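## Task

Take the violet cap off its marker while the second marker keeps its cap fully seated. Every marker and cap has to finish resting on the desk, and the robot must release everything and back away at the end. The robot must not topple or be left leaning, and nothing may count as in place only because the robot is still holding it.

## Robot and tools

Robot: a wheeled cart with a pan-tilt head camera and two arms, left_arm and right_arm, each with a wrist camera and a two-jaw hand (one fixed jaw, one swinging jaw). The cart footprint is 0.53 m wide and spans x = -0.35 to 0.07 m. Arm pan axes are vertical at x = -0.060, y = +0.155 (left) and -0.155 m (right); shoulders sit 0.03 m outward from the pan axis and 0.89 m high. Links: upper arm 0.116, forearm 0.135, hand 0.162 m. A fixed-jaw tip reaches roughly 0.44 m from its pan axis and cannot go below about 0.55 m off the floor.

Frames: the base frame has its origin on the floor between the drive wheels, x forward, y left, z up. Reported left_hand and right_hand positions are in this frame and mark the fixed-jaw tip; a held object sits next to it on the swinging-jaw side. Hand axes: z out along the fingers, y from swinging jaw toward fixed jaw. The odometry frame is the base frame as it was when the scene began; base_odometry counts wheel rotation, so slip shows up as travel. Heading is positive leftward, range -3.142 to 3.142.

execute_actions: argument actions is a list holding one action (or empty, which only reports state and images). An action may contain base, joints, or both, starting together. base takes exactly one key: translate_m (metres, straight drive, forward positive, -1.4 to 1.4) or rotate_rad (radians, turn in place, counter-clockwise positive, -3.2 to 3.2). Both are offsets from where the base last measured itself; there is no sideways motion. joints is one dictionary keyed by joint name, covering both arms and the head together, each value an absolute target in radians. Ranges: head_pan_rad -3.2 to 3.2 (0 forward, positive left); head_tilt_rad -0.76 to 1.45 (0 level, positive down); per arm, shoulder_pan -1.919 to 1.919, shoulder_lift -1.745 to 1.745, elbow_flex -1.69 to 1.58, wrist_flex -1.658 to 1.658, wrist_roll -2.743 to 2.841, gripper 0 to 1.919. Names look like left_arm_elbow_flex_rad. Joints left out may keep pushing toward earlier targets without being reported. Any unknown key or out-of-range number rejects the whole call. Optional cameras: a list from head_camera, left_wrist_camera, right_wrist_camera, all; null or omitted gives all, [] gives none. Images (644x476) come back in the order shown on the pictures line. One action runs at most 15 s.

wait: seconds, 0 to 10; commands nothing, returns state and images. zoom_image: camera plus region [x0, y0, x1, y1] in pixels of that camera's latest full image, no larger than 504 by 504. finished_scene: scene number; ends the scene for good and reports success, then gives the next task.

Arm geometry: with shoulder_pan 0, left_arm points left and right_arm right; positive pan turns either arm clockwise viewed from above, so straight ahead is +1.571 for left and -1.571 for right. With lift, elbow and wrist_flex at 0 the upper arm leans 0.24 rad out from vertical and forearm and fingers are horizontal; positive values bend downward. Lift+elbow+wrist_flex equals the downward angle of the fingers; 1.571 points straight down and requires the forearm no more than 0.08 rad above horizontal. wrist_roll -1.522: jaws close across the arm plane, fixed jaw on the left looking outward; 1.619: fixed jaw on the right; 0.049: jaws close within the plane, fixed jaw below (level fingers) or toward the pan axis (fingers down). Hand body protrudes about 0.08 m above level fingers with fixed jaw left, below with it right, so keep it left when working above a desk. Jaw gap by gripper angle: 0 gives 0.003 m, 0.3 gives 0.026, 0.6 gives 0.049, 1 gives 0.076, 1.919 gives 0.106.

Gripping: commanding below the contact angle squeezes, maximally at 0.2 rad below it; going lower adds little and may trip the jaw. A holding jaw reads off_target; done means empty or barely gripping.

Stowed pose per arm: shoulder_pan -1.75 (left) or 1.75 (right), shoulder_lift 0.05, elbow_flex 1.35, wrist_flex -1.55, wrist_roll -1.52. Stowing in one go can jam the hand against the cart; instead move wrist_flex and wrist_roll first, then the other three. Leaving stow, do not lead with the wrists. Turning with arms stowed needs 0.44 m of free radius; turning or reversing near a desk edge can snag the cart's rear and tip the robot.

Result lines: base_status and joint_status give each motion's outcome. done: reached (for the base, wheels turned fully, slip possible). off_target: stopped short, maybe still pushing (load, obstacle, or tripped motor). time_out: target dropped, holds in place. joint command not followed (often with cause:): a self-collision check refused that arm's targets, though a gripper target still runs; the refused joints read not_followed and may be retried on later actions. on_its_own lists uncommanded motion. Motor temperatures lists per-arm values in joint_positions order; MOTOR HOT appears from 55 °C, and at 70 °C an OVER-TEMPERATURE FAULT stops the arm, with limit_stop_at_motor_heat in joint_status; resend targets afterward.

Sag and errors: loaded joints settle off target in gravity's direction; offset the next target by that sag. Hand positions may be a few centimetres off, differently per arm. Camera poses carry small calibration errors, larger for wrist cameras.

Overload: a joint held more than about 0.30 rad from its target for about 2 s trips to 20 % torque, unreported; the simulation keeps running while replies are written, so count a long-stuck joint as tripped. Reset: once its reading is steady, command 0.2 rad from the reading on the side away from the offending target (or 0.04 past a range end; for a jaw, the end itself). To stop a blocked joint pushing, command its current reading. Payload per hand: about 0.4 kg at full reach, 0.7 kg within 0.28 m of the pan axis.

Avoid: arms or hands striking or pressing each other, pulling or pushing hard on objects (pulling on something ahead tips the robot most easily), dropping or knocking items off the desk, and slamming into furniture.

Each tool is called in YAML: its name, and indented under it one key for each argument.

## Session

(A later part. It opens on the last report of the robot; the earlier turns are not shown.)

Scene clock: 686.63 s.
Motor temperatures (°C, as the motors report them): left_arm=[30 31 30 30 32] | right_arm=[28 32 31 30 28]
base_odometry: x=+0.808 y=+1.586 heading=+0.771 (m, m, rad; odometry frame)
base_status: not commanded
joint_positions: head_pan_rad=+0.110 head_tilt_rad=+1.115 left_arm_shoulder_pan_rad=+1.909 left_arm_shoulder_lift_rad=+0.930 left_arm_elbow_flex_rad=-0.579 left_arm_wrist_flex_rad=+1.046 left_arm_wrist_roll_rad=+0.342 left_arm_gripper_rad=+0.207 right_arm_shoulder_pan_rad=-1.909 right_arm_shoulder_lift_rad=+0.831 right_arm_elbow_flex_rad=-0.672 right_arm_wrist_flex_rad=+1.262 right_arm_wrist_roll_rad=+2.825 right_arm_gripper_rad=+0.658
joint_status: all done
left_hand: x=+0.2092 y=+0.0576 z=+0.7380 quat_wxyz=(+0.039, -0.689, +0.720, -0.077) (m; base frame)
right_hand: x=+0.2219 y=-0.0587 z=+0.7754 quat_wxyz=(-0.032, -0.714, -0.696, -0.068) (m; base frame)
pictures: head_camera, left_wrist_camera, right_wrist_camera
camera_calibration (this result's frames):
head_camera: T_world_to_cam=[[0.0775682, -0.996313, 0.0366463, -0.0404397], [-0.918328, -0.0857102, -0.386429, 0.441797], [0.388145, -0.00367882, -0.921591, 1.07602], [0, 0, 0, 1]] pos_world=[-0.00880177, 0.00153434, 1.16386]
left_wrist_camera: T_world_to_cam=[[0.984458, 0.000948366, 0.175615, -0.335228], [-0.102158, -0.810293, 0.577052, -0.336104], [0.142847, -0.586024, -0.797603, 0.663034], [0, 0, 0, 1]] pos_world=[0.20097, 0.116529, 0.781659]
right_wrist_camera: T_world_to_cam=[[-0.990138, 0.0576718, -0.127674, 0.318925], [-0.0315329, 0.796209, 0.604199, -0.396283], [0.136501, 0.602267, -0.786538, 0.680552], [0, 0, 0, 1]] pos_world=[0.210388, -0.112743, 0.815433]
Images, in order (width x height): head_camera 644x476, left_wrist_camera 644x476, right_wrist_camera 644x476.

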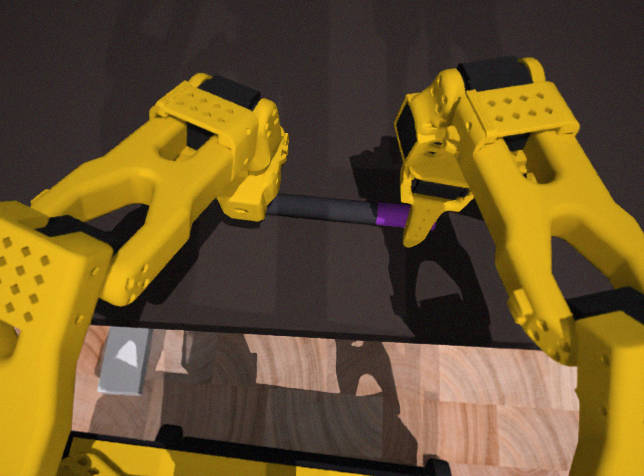

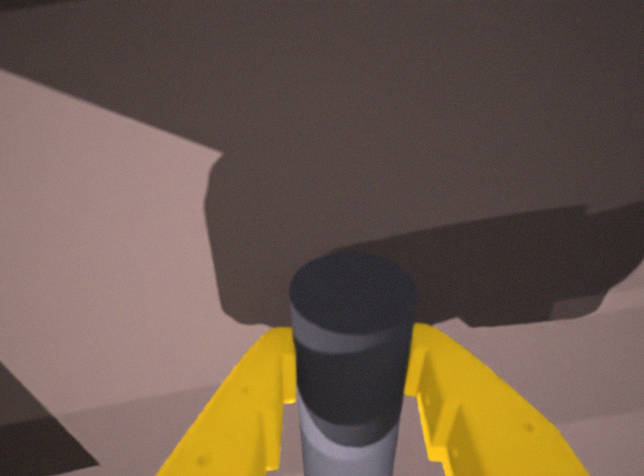

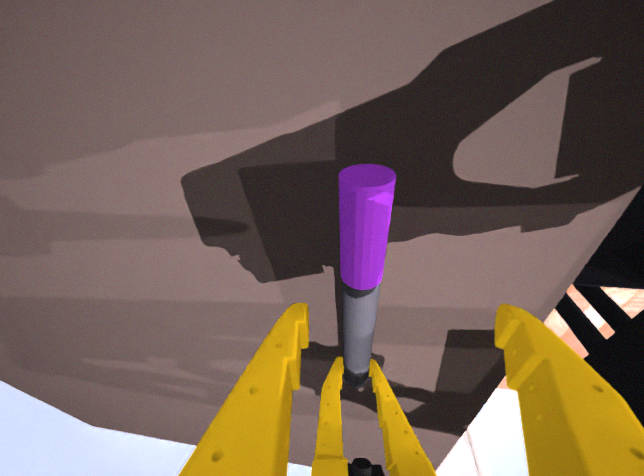

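Both hands are now in position around the marker; measuring the cap relative to the right fingertips before descending.

zoom_image:
  camera: "right_wrist_camera"
  region: [270, 140, 450, 400]

Region (270, 140, 450, 400) of right_wrist_camera's 644x476 image, scaled by 1.938; it fills the left 349 columns of this view, and the rest is white.

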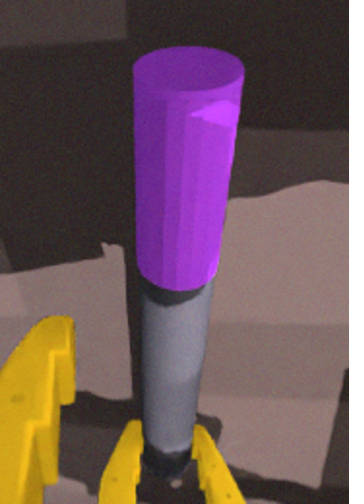

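execute_actions:
  actions:
    - {"joints": {"right_arm_elbow_flex_rad": -0.593, "right_arm_wrist_flex_rad": 1.172}}
  cameras: ["right_wrist_camera"]

execute_actions:
  actions:
    - {"joints": {"right_arm_shoulder_lift_rad": 0.875, "right_arm_wrist_flex_rad": 1.107}}

Scene clock: 708.70 s.
Motor temperatures (°C, as the motors report them): left_arm=[30 31 30 30 32] | right_arm=[28 32 31 30 28]
base_odometry: x=+0.808 y=+1.586 heading=+0.771 (m, m, rad; odometry frame)
base_status: not commanded
joint_positions: head_pan_rad=+0.110 head_tilt_rad=+1.115 left_arm_shoulder_pan_rad=+1.909 left_arm_shoulder_lift_rad=+0.930 left_arm_elbow_flex_rad=-0.579 left_arm_wrist_flex_rad=+1.046 left_arm_wrist_roll_rad=+0.342 left_arm_gripper_rad=+0.207 right_arm_shoulder_pan_rad=-1.909 right_arm_shoulder_lift_rad=+0.831 right_arm_elbow_flex_rad=-0.590 right_arm_wrist_flex_rad=+1.181 right_arm_wrist_roll_rad=+2.825 right_arm_gripper_rad=+0.658
joint_status: all done
left_hand: x=+0.2092 y=+0.0576 z=+0.7380 quat_wxyz=(+0.039, -0.689, +0.720, -0.077) (m; base frame)
right_hand: x=+0.2200 y=-0.0594 z=+0.7644 quat_wxyz=(-0.031, -0.714, -0.696, -0.067) (m; base frame)
pictures: right_wrist_camera
camera_calibration (this result's frames):
right_wrist_camera: T_world_to_cam=[[-0.990322, 0.0576071, -0.126271, 0.314609], [-0.030659, 0.796517, 0.603839, -0.389007], [0.135362, 0.601866, -0.787042, 0.673117], [0, 0, 0, 1]] pos_world=[0.208523, -0.1134, 0.804395]
Images, in order (width x height): right_wrist_camera 644x476.

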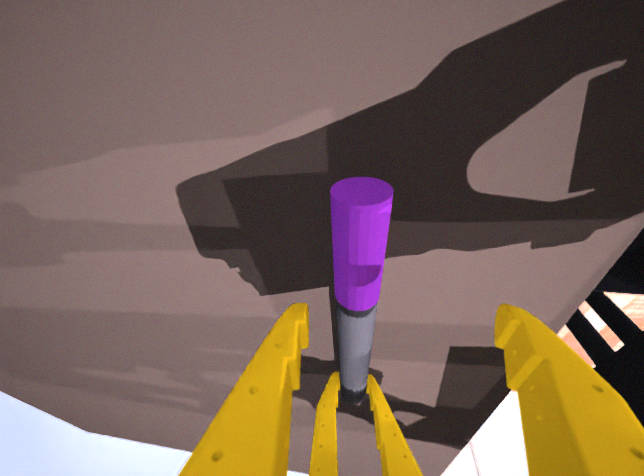

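Scene clock: 709.37 s.
Motor temperatures (°C, as the motors report them): left_arm=[30 31 30 30 32] | right_arm=[28 32 31 30 28]
base_odometry: x=+0.808 y=+1.586 heading=+0.771 (m, m, rad; odometry frame)
base_status: not commanded
joint_positions: head_pan_rad=+0.110 head_tilt_rad=+1.115 left_arm_shoulder_pan_rad=+1.909 left_arm_shoulder_lift_rad=+0.930 left_arm_elbow_flex_rad=-0.579 left_arm_wrist_flex_rad=+1.046 left_arm_wrist_roll_rad=+0.342 left_arm_gripper_rad=+0.207 right_arm_shoulder_pan_rad=-1.909 right_arm_shoulder_lift_rad=+0.895 right_arm_elbow_flex_rad=-0.590 right_arm_wrist_flex_rad=+1.115 right_arm_wrist_roll_rad=+2.825 right_arm_gripper_rad=+0.658
joint_status: all done
left_hand: x=+0.2092 y=+0.0576 z=+0.7380 quat_wxyz=(+0.039, -0.689, +0.720, -0.077) (m; base frame)
right_hand: x=+0.2215 y=-0.0589 z=+0.7493 quat_wxyz=(-0.032, -0.714, -0.696, -0.068) (m; base frame)
pictures: head_camera, left_wrist_camera, right_wrist_camera
camera_calibration (this result's frames):
head_camera: T_world_to_cam=[[0.0775682, -0.996313, 0.0366463, -0.0404397], [-0.918328, -0.0857102, -0.386429, 0.441797], [0.388145, -0.00367878, -0.921591, 1.07602], [0, 0, 0, 1]] pos_world=[-0.00880178, 0.00153434, 1.16386]
left_wrist_camera: T_world_to_cam=[[0.984458, 0.000948366, 0.175615, -0.335228], [-0.102158, -0.810293, 0.577052, -0.336104], [0.142847, -0.586024, -0.797603, 0.663034], [0, 0, 0, 1]] pos_world=[0.20097, 0.116529, 0.781659]
right_wrist_camera: T_world_to_cam=[[-0.990138, 0.0576718, -0.127674, 0.315144], [-0.0315329, 0.796209, 0.604199, -0.380356], [0.136501, 0.602267, -0.786538, 0.660123], [0, 0, 0, 1]] pos_world=[0.209935, -0.112902, 0.789259]
Images, in order (width x height): head_camera 644x476, left_wrist_camera 644x476, right_wrist_camera 644x476.

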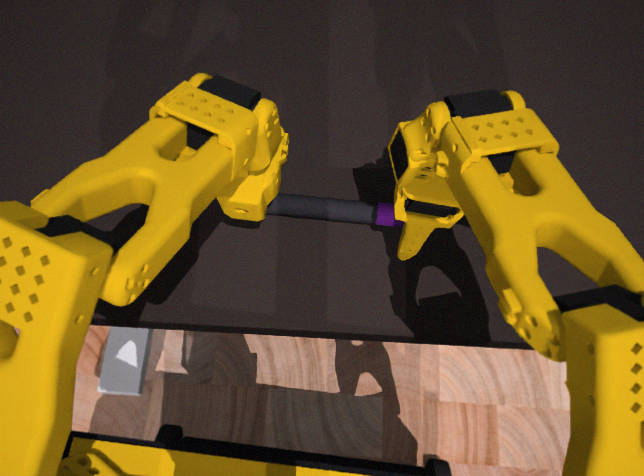

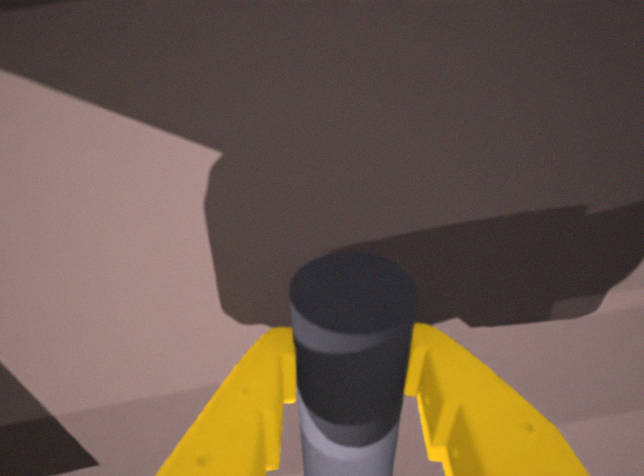

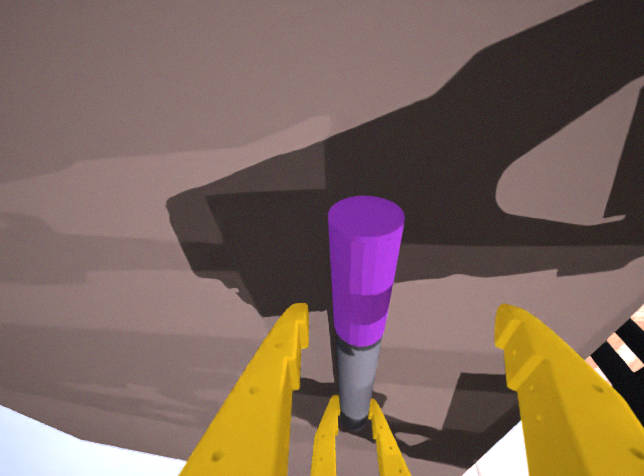

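zoom_image:
  camera: "right_wrist_camera"
  region: [270, 170, 450, 430]

Region (270, 170, 450, 430) of right_wrist_camera's 644x476 image, scaled by 1.938; it fills the left 349 columns of this view, and the rest is white.

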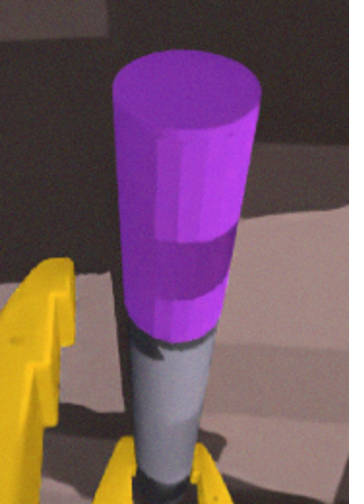

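execute_actions:
  actions:
    - {"joints": {"right_arm_shoulder_lift_rad": 0.946, "right_arm_wrist_flex_rad": 1.036}}

Scene clock: 715.83 s.
Motor temperatures (°C, as the motors report them): left_arm=[30 31 30 30 32] | right_arm=[29 32 31 30 28]
base_odometry: x=+0.808 y=+1.586 heading=+0.771 (m, m, rad; odometry frame)
base_status: not commanded
joint_positions: head_pan_rad=+0.110 head_tilt_rad=+1.115 left_arm_shoulder_pan_rad=+1.909 left_arm_shoulder_lift_rad=+0.930 left_arm_elbow_flex_rad=-0.579 left_arm_wrist_flex_rad=+1.046 left_arm_wrist_roll_rad=+0.342 left_arm_gripper_rad=+0.207 right_arm_shoulder_pan_rad=-1.909 right_arm_shoulder_lift_rad=+0.968 right_arm_elbow_flex_rad=-0.590 right_arm_wrist_flex_rad=+1.046 right_arm_wrist_roll_rad=+2.825 right_arm_gripper_rad=+0.658
joint_status: all done
left_hand: x=+0.2092 y=+0.0576 z=+0.7380 quat_wxyz=(+0.039, -0.689, +0.720, -0.077) (m; base frame)
right_hand: x=+0.2213 y=-0.0589 z=+0.7322 quat_wxyz=(-0.031, -0.715, -0.696, -0.067) (m; base frame)
pictures: head_camera, left_wrist_camera, right_wrist_camera
camera_calibration (this result's frames):
head_camera: T_world_to_cam=[[0.0775682, -0.996313, 0.0366463, -0.0404397], [-0.918328, -0.0857102, -0.386429, 0.441797], [0.388145, -0.00367877, -0.921591, 1.07602], [0, 0, 0, 1]] pos_world=[-0.00880178, 0.00153434, 1.16386]
left_wrist_camera: T_world_to_cam=[[0.984458, 0.000948366, 0.175615, -0.335228], [-0.102158, -0.810293, 0.577052, -0.336104], [0.142847, -0.586024, -0.797603, 0.663034], [0, 0, 0, 1]] pos_world=[0.20097, 0.116529, 0.781659]
right_wrist_camera: T_world_to_cam=[[-0.990503, 0.0575431, -0.124867, 0.310825], [-0.0297855, 0.796824, 0.603477, -0.369807], [0.134223, 0.601465, -0.787543, 0.647923], [0, 0, 0, 1]] pos_world=[0.209892, -0.112917, 0.772249]
Images, in order (width x height): head_camera 644x476, left_wrist_camera 644x476, right_wrist_camera 644x476.

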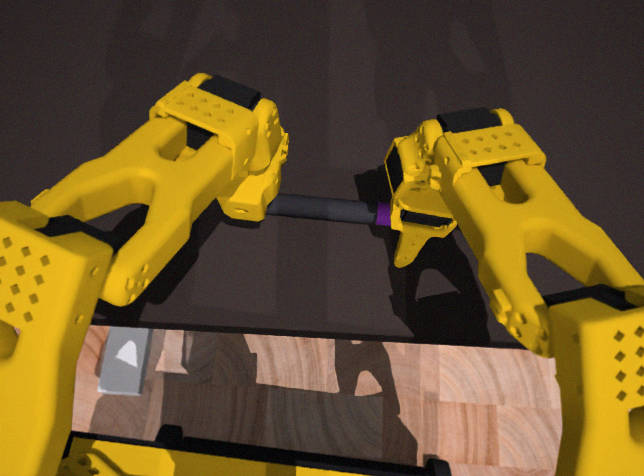

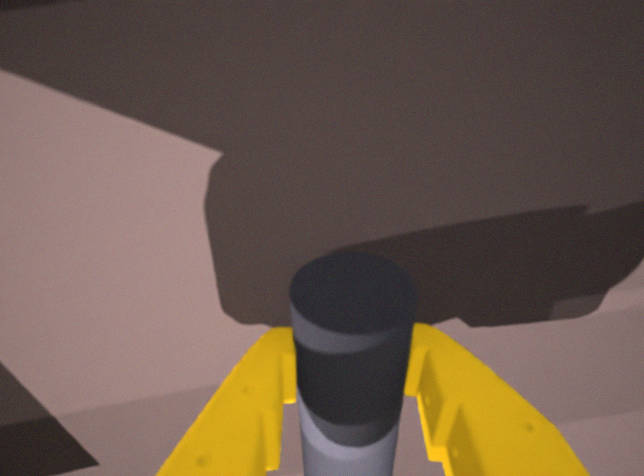

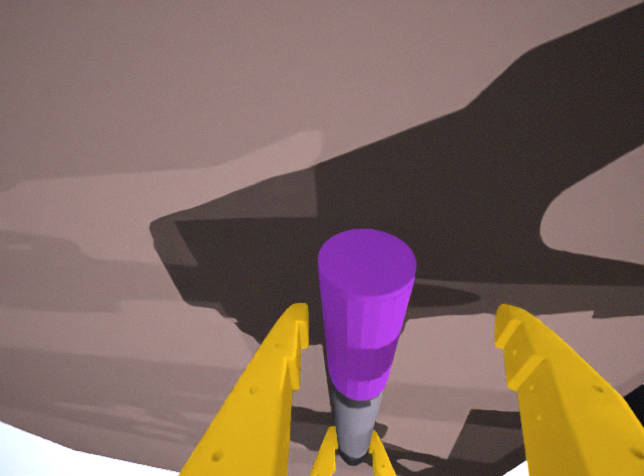

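execute_actions:
  actions:
    - {"joints": {"right_arm_wrist_flex_rad": 1.078, "right_arm_gripper_rad": 0.03}}

Scene clock: 720.73 s.
Motor temperatures (°C, as the motors report them): left_arm=[30 31 30 30 32] | right_arm=[29 32 31 30 28]
base_odometry: x=+0.808 y=+1.586 heading=+0.771 (m, m, rad; odometry frame)
base_status: not commanded
joint_positions: head_pan_rad=+0.110 head_tilt_rad=+1.115 left_arm_shoulder_pan_rad=+1.909 left_arm_shoulder_lift_rad=+0.930 left_arm_elbow_flex_rad=-0.579 left_arm_wrist_flex_rad=+1.045 left_arm_wrist_roll_rad=+0.342 left_arm_gripper_rad=+0.207 right_arm_shoulder_pan_rad=-1.909 right_arm_shoulder_lift_rad=+0.969 right_arm_elbow_flex_rad=-0.590 right_arm_wrist_flex_rad=+1.073 right_arm_wrist_roll_rad=+2.825 right_arm_gripper_rad=+0.215
joint_status: right_arm_gripper_rad off_target (ended at +0.215, target +0.030); the others done
left_hand: x=+0.2094 y=+0.0575 z=+0.7380 quat_wxyz=(+0.040, -0.689, +0.720, -0.078) (m; base frame)
right_hand: x=+0.2169 y=-0.0604 z=+0.7310 quat_wxyz=(-0.025, -0.715, -0.696, -0.054) (m; base frame)
pictures: head_camera, left_wrist_camera, right_wrist_camera
camera_calibration (this result's frames):
head_camera: T_world_to_cam=[[0.0775587, -0.996314, 0.0366463, -0.0404402], [-0.918329, -0.0857015, -0.386429, 0.441797], [0.388145, -0.00368248, -0.921591, 1.07602], [0, 0, 0, 1]] pos_world=[-0.00880176, 0.00153398, 1.16386]
left_wrist_camera: T_world_to_cam=[[0.984203, 0.001038, 0.177039, -0.336463], [-0.102994, -0.809999, 0.577316, -0.336201], [0.144001, -0.58643, -0.797097, 0.662388], [0, 0, 0, 1]] pos_world=[0.201137, 0.116471, 0.781648]
right_wrist_camera: T_world_to_cam=[[-0.993569, 0.0564637, -0.0981446, 0.287518], [-0.0132922, 0.802631, 0.596327, -0.365994], [0.112445, 0.593797, -0.796719, 0.659455], [0, 0, 0, 1]] pos_world=[0.206652, -0.114058, 0.771871]
Images, in order (width x height): head_camera 644x476, left_wrist_camera 644x476, right_wrist_camera 644x476.

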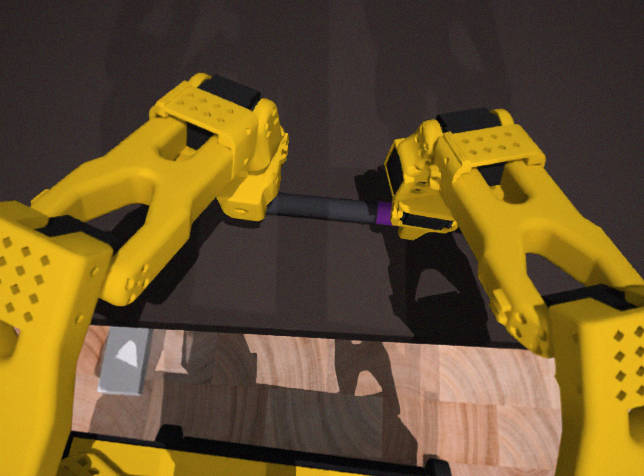

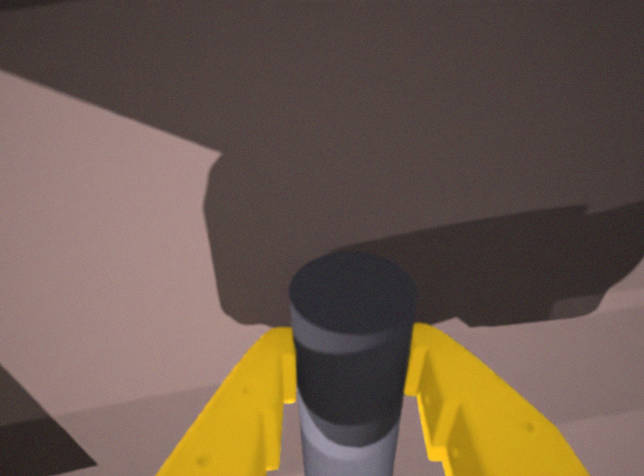

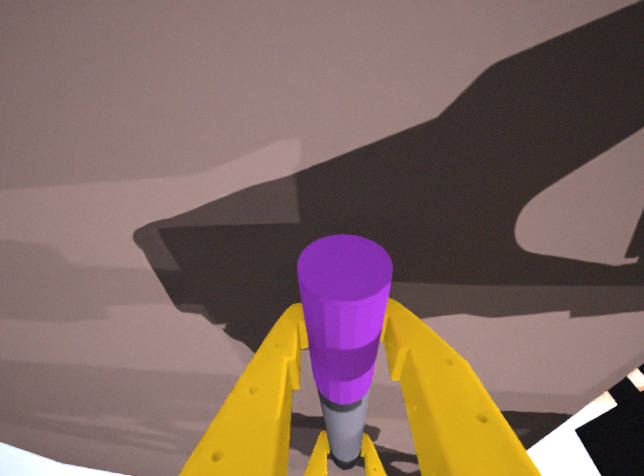

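execute_actions:
  actions:
    - {"joints": {"left_arm_gripper_rad": 0.008, "right_arm_gripper_rad": 0.016, "left_arm_shoulder_pan_rad": 1.83, "right_arm_shoulder_pan_rad": -1.87}}

Scene clock: 732.00 s.
Motor temperatures (°C, as the motors report them): left_arm=[30 31 30 30 32] | right_arm=[29 32 31 30 28]
base_odometry: x=+0.808 y=+1.586 heading=+0.771 (m, m, rad; odometry frame)
base_status: not commanded
joint_positions: head_pan_rad=+0.110 head_tilt_rad=+1.115 left_arm_shoulder_pan_rad=+1.890 left_arm_shoulder_lift_rad=+0.930 left_arm_elbow_flex_rad=-0.579 left_arm_wrist_flex_rad=+1.043 left_arm_wrist_roll_rad=+0.342 left_arm_gripper_rad=+0.205 right_arm_shoulder_pan_rad=-1.905 right_arm_shoulder_lift_rad=+0.969 right_arm_elbow_flex_rad=-0.590 right_arm_wrist_flex_rad=+1.073 right_arm_wrist_roll_rad=+2.825 right_arm_gripper_rad=+0.215
joint_status: left_arm_shoulder_pan_rad off_target (ended at +1.890, target +1.830); left_arm_gripper_rad off_target (ended at +0.205, target +0.008); right_arm_shoulder_pan_rad off_target (ended at -1.904, target -1.870); right_arm_gripper_rad off_target (ended at +0.215, target +0.016)
left_hand: x=+0.2114 y=+0.0624 z=+0.7380 quat_wxyz=(+0.041, -0.695, +0.713, -0.078) (m; base frame)
right_hand: x=+0.2174 y=-0.0617 z=+0.7310 quat_wxyz=(-0.025, -0.717, -0.695, -0.054) (m; base frame)
pictures: head_camera, left_wrist_camera, right_wrist_camera
camera_calibration (this result's frames):
head_camera: T_world_to_cam=[[0.0775579, -0.996314, 0.0366463, -0.0404402], [-0.918329, -0.0857007, -0.386429, 0.441797], [0.388145, -0.00368278, -0.921591, 1.07602], [0, 0, 0, 1]] pos_world=[-0.00880176, 0.00153395, 1.16386]
left_wrist_camera: T_world_to_cam=[[0.983759, 0.0192394, 0.178463, -0.340516], [-0.0889078, -0.81148, 0.577578, -0.335126], [0.155931, -0.584064, -0.79659, 0.661956], [0, 0, 0, 1]] pos_world=[0.201971, 0.121228, 0.781638]
right_wrist_camera: T_world_to_cam=[[-0.993299, 0.0610355, -0.0981446, 0.288243], [-0.00959844, 0.802684, 0.596327, -0.365764], [0.115176, 0.593273, -0.796719, 0.659537], [0, 0, 0, 1]] pos_world=[0.206838, -0.115286, 0.771871]
Images, in order (width x height): head_camera 644x476, left_wrist_camera 644x476, right_wrist_camera 644x476.

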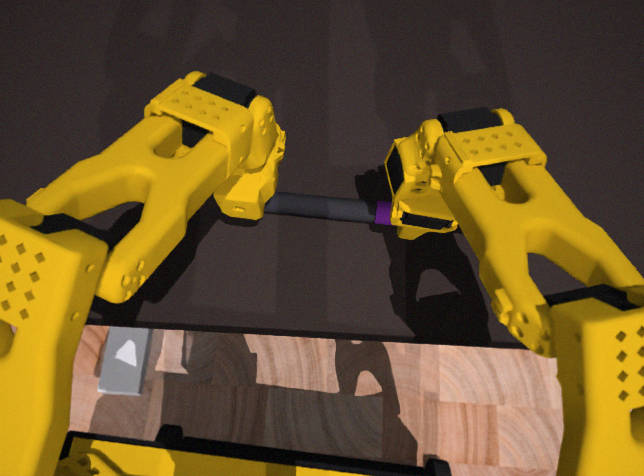

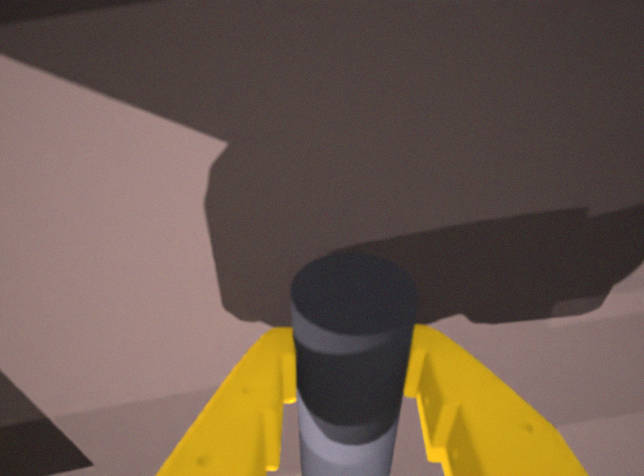

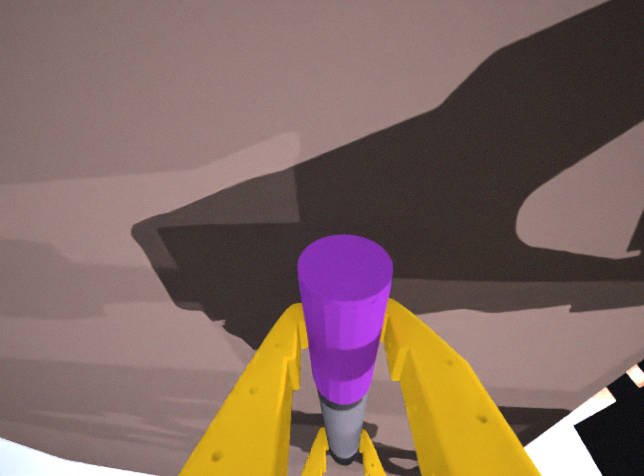

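zoom_image:
  camera: "head_camera"
  region: [250, 170, 430, 260]

zoom_image:
  camera: "right_wrist_camera"
  region: [280, 340, 420, 476]

Region (250, 170, 430, 260) of head_camera's 644x476 image, scaled by 2.800.

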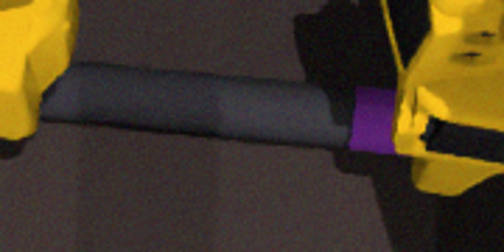

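Region (280, 340, 420, 476) of right_wrist_camera's 644x476 image, scaled by 3.600; it fills the top 490 rows of this view, and the rest is white.

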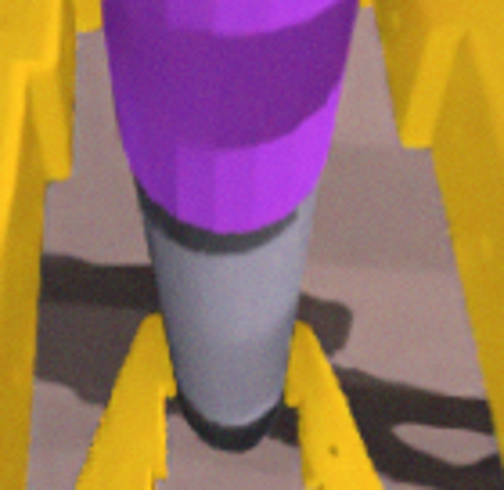

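execute_actions:
  actions:
    - {"joints": {"left_arm_shoulder_pan_rad": 1.76, "right_arm_shoulder_pan_rad": -1.80}}

Scene clock: 738.10 s.
Motor temperatures (°C, as the motors report them): left_arm=[30 31 30 30 32] | right_arm=[29 32 31 30 28]
base_odometry: x=+0.808 y=+1.586 heading=+0.771 (m, m, rad; odometry frame)
base_status: not commanded
joint_positions: head_pan_rad=+0.110 head_tilt_rad=+1.115 left_arm_shoulder_pan_rad=+1.769 left_arm_shoulder_lift_rad=+0.932 left_arm_elbow_flex_rad=-0.579 left_arm_wrist_flex_rad=+1.043 left_arm_wrist_roll_rad=+0.342 left_arm_gripper_rad=+0.205 right_arm_shoulder_pan_rad=-1.805 right_arm_shoulder_lift_rad=+0.969 right_arm_elbow_flex_rad=-0.590 right_arm_wrist_flex_rad=+1.073 right_arm_wrist_roll_rad=+2.825 right_arm_gripper_rad=+0.215
joint_status: all done
left_hand: x=+0.2203 y=+0.0960 z=+0.7376 quat_wxyz=(+0.045, -0.737, +0.670, -0.075) (m; base frame)
right_hand: x=+0.2253 y=-0.0898 z=+0.7310 quat_wxyz=(-0.028, -0.751, -0.658, -0.052) (m; base frame)
pictures: head_camera, left_wrist_camera, right_wrist_camera
camera_calibration (this result's frames):
head_camera: T_world_to_cam=[[0.0775354, -0.996316, 0.036646, -0.0404409], [-0.918327, -0.08568, -0.386439, 0.441809], [0.388155, -0.00369024, -0.921587, 1.07602], [0, 0, 0, 1]] pos_world=[-0.00880187, 0.00153309, 1.16386]
left_wrist_camera: T_world_to_cam=[[0.974485, 0.137969, 0.177039, -0.358211], [0.0107109, -0.816451, 0.577316, -0.328171], [0.224196, -0.560689, -0.797097, 0.66292], [0, 0, 0, 1]] pos_world=[0.203963, 0.153179, 0.781287]
right_wrist_camera: T_world_to_cam=[[-0.982289, 0.159609, -0.0981446, 0.304182], [0.0703513, 0.799653, 0.596327, -0.361437], [0.173661, 0.578861, -0.796719, 0.660813], [0, 0, 0, 1]] pos_world=[0.209466, -0.142045, 0.771871]
Images, in order (width x height): head_camera 644x476, left_wrist_camera 644x476, right_wrist_camera 644x476.

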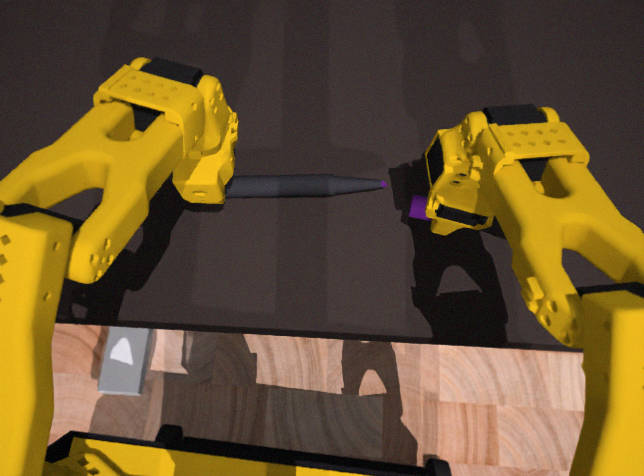

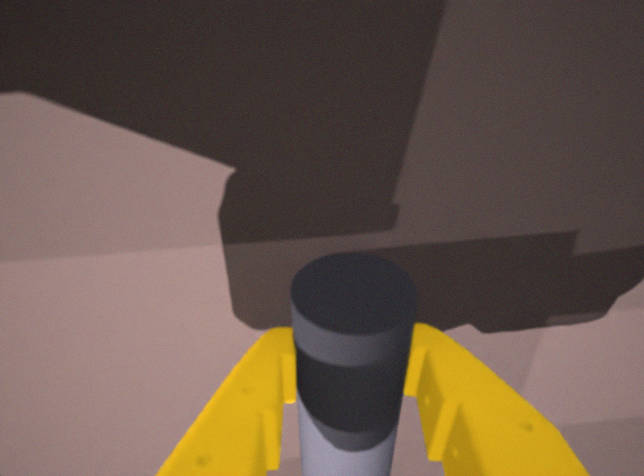

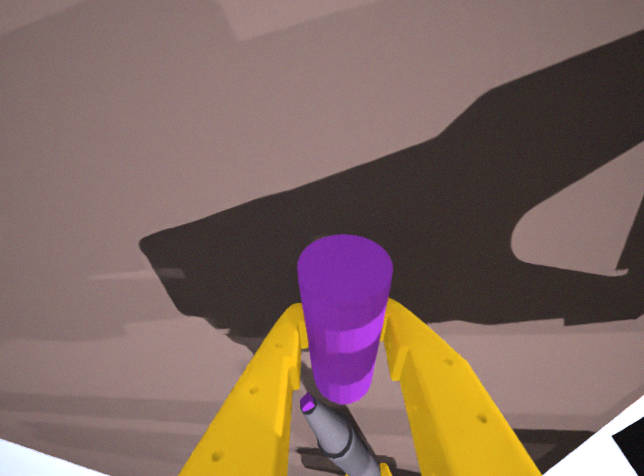

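execute_actions:
  actions:
    - {"joints": {"right_arm_shoulder_pan_rad": -1.62, "left_arm_shoulder_pan_rad": 1.70}}

Scene clock: 742.00 s.
Motor temperatures (°C, as the motors report them): left_arm=[30 31 30 30 32] | right_arm=[29 32 31 30 28]
base_odometry: x=+0.808 y=+1.586 heading=+0.771 (m, m, rad; odometry frame)
base_status: not commanded
joint_positions: head_pan_rad=+0.110 head_tilt_rad=+1.115 left_arm_shoulder_pan_rad=+1.709 left_arm_shoulder_lift_rad=+0.932 left_arm_elbow_flex_rad=-0.579 left_arm_wrist_flex_rad=+1.043 left_arm_wrist_roll_rad=+0.342 left_arm_gripper_rad=+0.205 right_arm_shoulder_pan_rad=-1.627 right_arm_shoulder_lift_rad=+0.969 right_arm_elbow_flex_rad=-0.590 right_arm_wrist_flex_rad=+1.073 right_arm_wrist_roll_rad=+2.825 right_arm_gripper_rad=+0.215
joint_status: all done
left_hand: x=+0.2234 y=+0.1128 z=+0.7376 quat_wxyz=(+0.047, -0.757, +0.648, -0.074) (m; base frame)
right_hand: x=+0.2323 y=-0.1413 z=+0.7310 quat_wxyz=(-0.032, -0.806, -0.589, -0.050) (m; base frame)
pictures: head_camera, left_wrist_camera, right_wrist_camera
camera_calibration (this result's frames):
head_camera: T_world_to_cam=[[0.0775355, -0.996316, 0.036646, -0.0404409], [-0.918327, -0.08568, -0.386439, 0.441809], [0.388155, -0.0036902, -0.921587, 1.07602], [0, 0, 0, 1]] pos_world=[-0.00880187, 0.00153309, 1.16386]
left_wrist_camera: T_world_to_cam=[[0.964493, 0.195987, 0.177039, -0.367803], [0.059507, -0.81435, 0.577316, -0.325569], [0.257318, -0.546282, -0.797097, 0.662674], [0, 0, 0, 1]] pos_world=[0.203599, 0.168964, 0.781287]
right_wrist_camera: T_world_to_cam=[[-0.938528, 0.330958, -0.0981446, 0.333367], [0.210782, 0.774574, 0.596327, -0.356898], [0.27338, 0.538983, -0.796719, 0.660615], [0, 0, 0, 1]] pos_world=[0.207504, -0.189946, 0.771871]
Images, in order (width x height): head_camera 644x476, left_wrist_camera 644x476, right_wrist_camera 644x476.

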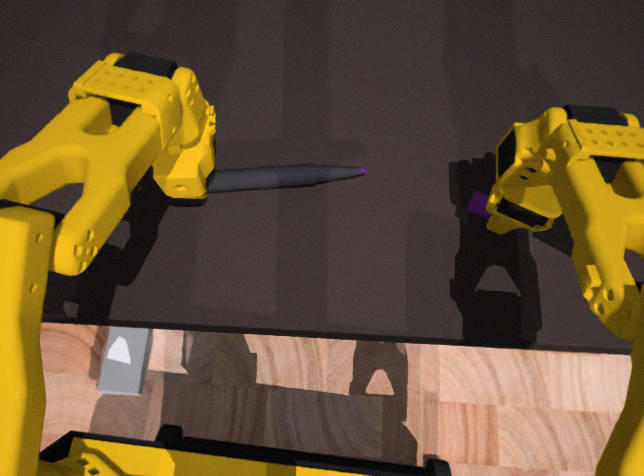

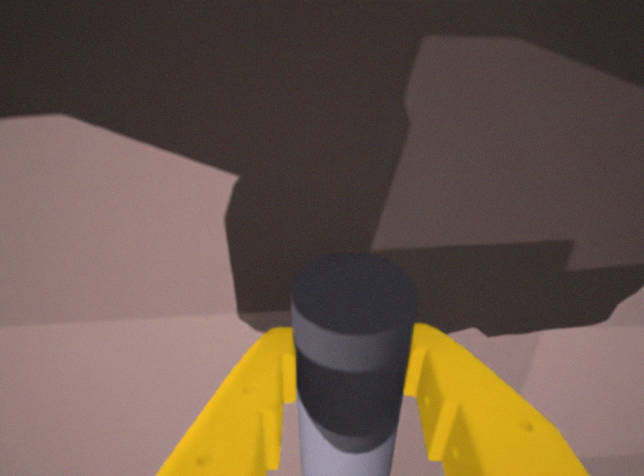

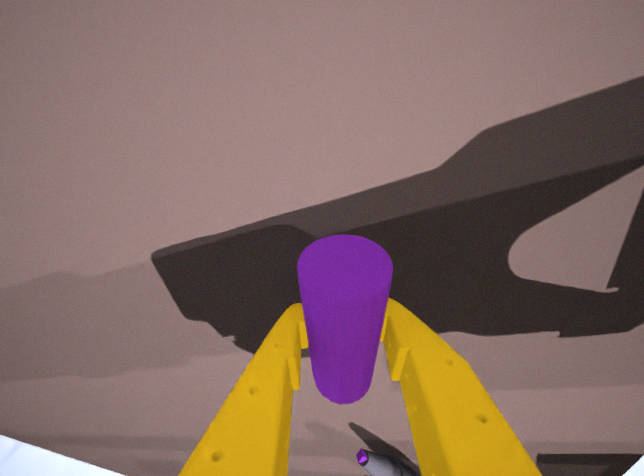

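execute_actions:
  actions:
    - {"joints": {"left_arm_gripper_rad": 0.6, "right_arm_gripper_rad": 0.6}}

Scene clock: 746.80 s.
Motor temperatures (°C, as the motors report them): left_arm=[30 31 30 30 32] | right_arm=[29 32 31 30 28]
base_odometry: x=+0.808 y=+1.586 heading=+0.771 (m, m, rad; odometry frame)
base_status: not commanded
joint_positions: head_pan_rad=+0.110 head_tilt_rad=+1.115 left_arm_shoulder_pan_rad=+1.709 left_arm_shoulder_lift_rad=+0.932 left_arm_elbow_flex_rad=-0.579 left_arm_wrist_flex_rad=+1.043 left_arm_wrist_roll_rad=+0.342 left_arm_gripper_rad=+0.591 right_arm_shoulder_pan_rad=-1.627 right_arm_shoulder_lift_rad=+0.969 right_arm_elbow_flex_rad=-0.590 right_arm_wrist_flex_rad=+1.073 right_arm_wrist_roll_rad=+2.825 right_arm_gripper_rad=+0.591
joint_status: all done
left_hand: x=+0.2234 y=+0.1128 z=+0.7376 quat_wxyz=(+0.047, -0.757, +0.648, -0.074) (m; base frame)
right_hand: x=+0.2323 y=-0.1413 z=+0.7310 quat_wxyz=(-0.032, -0.806, -0.589, -0.050) (m; base frame)
pictures: head_camera, left_wrist_camera, right_wrist_camera
camera_calibration (this result's frames):
head_camera: T_world_to_cam=[[0.0775357, -0.996316, 0.036646, -0.0404408], [-0.918327, -0.0856802, -0.386439, 0.441809], [0.388155, -0.00369012, -0.921587, 1.07602], [0, 0, 0, 1]] pos_world=[-0.00880187, 0.0015331, 1.16386]
left_wrist_camera: T_world_to_cam=[[0.964493, 0.195987, 0.177039, -0.367803], [0.059507, -0.81435, 0.577316, -0.325569], [0.257318, -0.546282, -0.797097, 0.662674], [0, 0, 0, 1]] pos_world=[0.203599, 0.168964, 0.781287]
right_wrist_camera: T_world_to_cam=[[-0.938528, 0.330958, -0.0981446, 0.333367], [0.210782, 0.774574, 0.596327, -0.356898], [0.27338, 0.538983, -0.796719, 0.660615], [0, 0, 0, 1]] pos_world=[0.207504, -0.189946, 0.771871]
Images, in order (width x height): head_camera 644x476, left_wrist_camera 644x476, right_wrist_camera 644x476.

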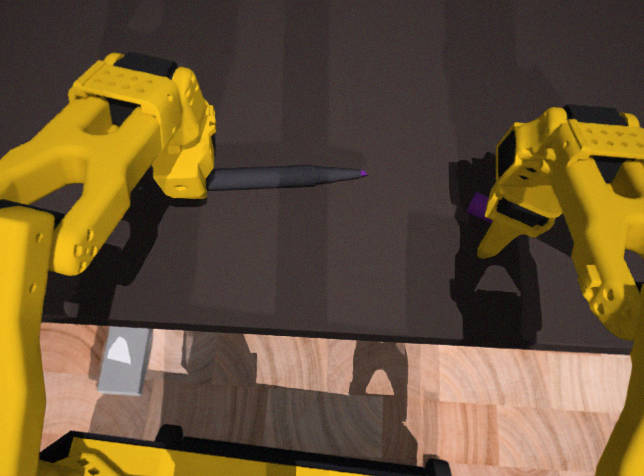

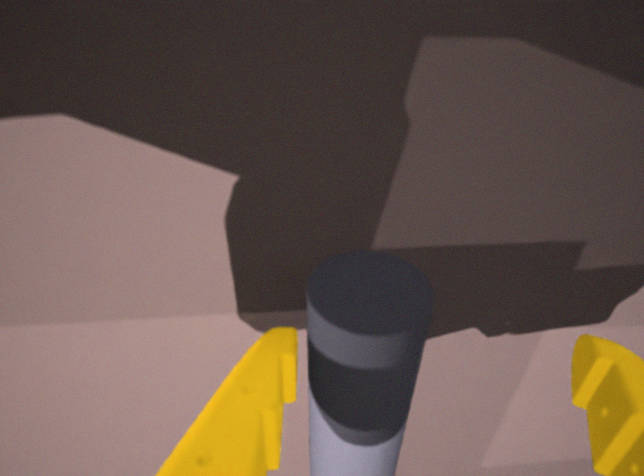

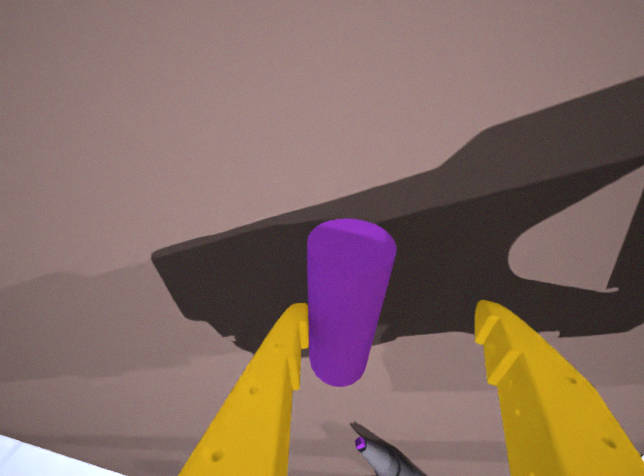

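execute_actions:
  actions:
    - {"joints": {"left_arm_shoulder_lift_rad": 0.42, "left_arm_wrist_flex_rad": 1.58, "right_arm_shoulder_lift_rad": 0.45, "right_arm_wrist_flex_rad": 1.45}}

Scene clock: 755.00 s.
Motor temperatures (°C, as the motors report them): left_arm=[30 31 30 30 32] | right_arm=[29 32 31 30 28]
base_odometry: x=+0.808 y=+1.586 heading=+0.771 (m, m, rad; odometry frame)
base_status: not commanded
joint_positions: head_pan_rad=+0.110 head_tilt_rad=+1.115 left_arm_shoulder_pan_rad=+1.709 left_arm_shoulder_lift_rad=+0.474 left_arm_elbow_flex_rad=-0.579 left_arm_wrist_flex_rad=+1.572 left_arm_wrist_roll_rad=+0.342 left_arm_gripper_rad=+0.593 right_arm_shoulder_pan_rad=-1.627 right_arm_shoulder_lift_rad=+0.506 right_arm_elbow_flex_rad=-0.590 right_arm_wrist_flex_rad=+1.444 right_arm_wrist_roll_rad=+2.825 right_arm_gripper_rad=+0.592
joint_status: all done
left_hand: x=+0.1867 y=+0.1179 z=+0.8402 quat_wxyz=(+0.028, -0.759, +0.649, -0.043) (m; base frame)
right_hand: x=+0.2239 y=-0.1418 z=+0.8399 quat_wxyz=(-0.057, -0.803, -0.587, -0.088) (m; base frame)
pictures: head_camera, left_wrist_camera, right_wrist_camera
camera_calibration (this result's frames):
head_camera: T_world_to_cam=[[0.0775357, -0.996316, 0.036646, -0.0404408], [-0.918327, -0.0856802, -0.386439, 0.441809], [0.388155, -0.00369013, -0.921587, 1.07602], [0, 0, 0, 1]] pos_world=[-0.00880187, 0.0015331, 1.16386]
left_wrist_camera: T_world_to_cam=[[0.974735, 0.19456, 0.109714, -0.296758], [0.100256, -0.820024, 0.563479, -0.373739], [0.199598, -0.538244, -0.818813, 0.784712], [0, 0, 0, 1]] pos_world=[0.170103, 0.173629, 0.885685]
right_wrist_camera: T_world_to_cam=[[-0.925641, 0.331684, -0.182141, 0.404123], [0.154988, 0.77143, 0.61715, -0.425192], [0.345208, 0.54303, -0.765474, 0.708226], [0, 0, 0, 1]] pos_world=[0.195487, -0.190623, 0.878143]
Images, in order (width x height): head_camera 644x476, left_wrist_camera 644x476, right_wrist_camera 644x476.

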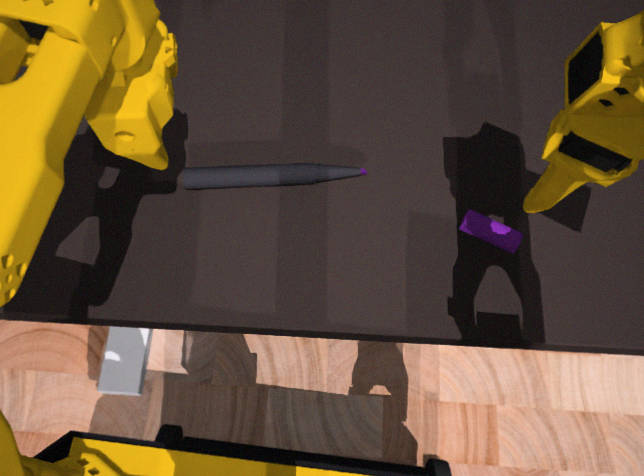

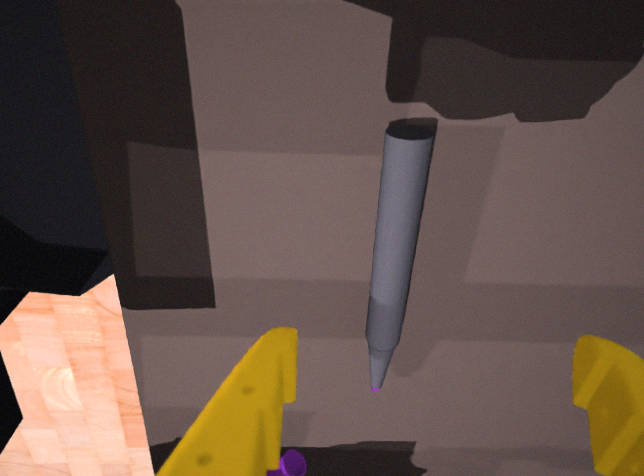

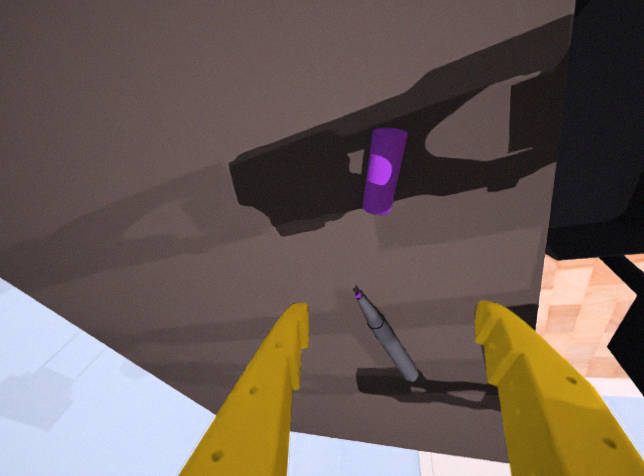

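execute_actions:
  actions: []
  cameras: ["head_camera"]

Scene clock: 757.23 s.
Motor temperatures (°C, as the motors report them): left_arm=[30 31 30 30 32] | right_arm=[29 32 31 30 28]
base_odometry: x=+0.808 y=+1.586 heading=+0.771 (m, m, rad; odometry frame)
base_status: not commanded
joint_positions: head_pan_rad=+0.110 head_tilt_rad=+1.115 left_arm_shoulder_pan_rad=+1.709 left_arm_shoulder_lift_rad=+0.474 left_arm_elbow_flex_rad=-0.579 left_arm_wrist_flex_rad=+1.572 left_arm_wrist_roll_rad=+0.342 left_arm_gripper_rad=+0.593 right_arm_shoulder_pan_rad=-1.627 right_arm_shoulder_lift_rad=+0.506 right_arm_elbow_flex_rad=-0.590 right_arm_wrist_flex_rad=+1.444 right_arm_wrist_roll_rad=+2.825 right_arm_gripper_rad=+0.592
joint_status: all done
left_hand: x=+0.1867 y=+0.1179 z=+0.8402 quat_wxyz=(+0.028, -0.759, +0.649, -0.043) (m; base frame)
right_hand: x=+0.2239 y=-0.1418 z=+0.8399 quat_wxyz=(-0.057, -0.803, -0.587, -0.088) (m; base frame)
pictures: head_camera
camera_calibration (this result's frames):
head_camera: T_world_to_cam=[[0.0775358, -0.996316, 0.036646, -0.0404408], [-0.918327, -0.0856803, -0.386439, 0.441809], [0.388155, -0.00369009, -0.921587, 1.07602], [0, 0, 0, 1]] pos_world=[-0.00880187, 0.0015331, 1.16386]
Images, in order (width x height): head_camera 644x476.

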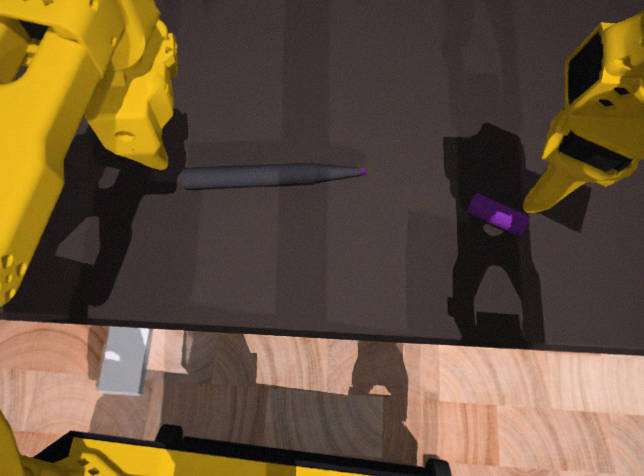

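execute_actions:
  actions: []
  cameras: ["head_camera"]

Scene clock: 758.63 s.
Motor temperatures (°C, as the motors report them): left_arm=[30 31 30 30 32] | right_arm=[29 32 31 30 28]
base_odometry: x=+0.808 y=+1.586 heading=+0.771 (m, m, rad; odometry frame)
base_status: not commanded
joint_positions: head_pan_rad=+0.110 head_tilt_rad=+1.115 left_arm_shoulder_pan_rad=+1.709 left_arm_shoulder_lift_rad=+0.474 left_arm_elbow_flex_rad=-0.579 left_arm_wrist_flex_rad=+1.572 left_arm_wrist_roll_rad=+0.342 left_arm_gripper_rad=+0.593 right_arm_shoulder_pan_rad=-1.627 right_arm_shoulder_lift_rad=+0.506 right_arm_elbow_flex_rad=-0.590 right_arm_wrist_flex_rad=+1.444 right_arm_wrist_roll_rad=+2.825 right_arm_gripper_rad=+0.592
joint_status: all done
left_hand: x=+0.1867 y=+0.1179 z=+0.8402 quat_wxyz=(+0.028, -0.759, +0.649, -0.043) (m; base frame)
right_hand: x=+0.2239 y=-0.1418 z=+0.8399 quat_wxyz=(-0.057, -0.803, -0.587, -0.088) (m; base frame)
pictures: head_camera
camera_calibration (this result's frames):
head_camera: T_world_to_cam=[[0.0775358, -0.996316, 0.036646, -0.0404408], [-0.918326, -0.0856803, -0.386439, 0.441809], [0.388155, -0.00369009, -0.921587, 1.07602], [0, 0, 0, 1]] pos_world=[-0.00880187, 0.0015331, 1.16386]
Images, in order (width x height): head_camera 644x476.

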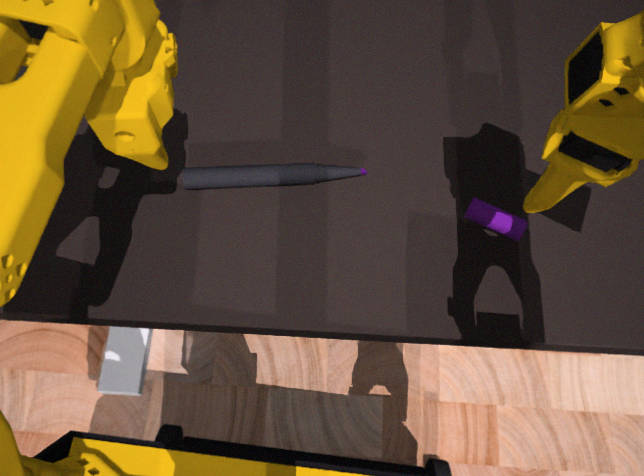

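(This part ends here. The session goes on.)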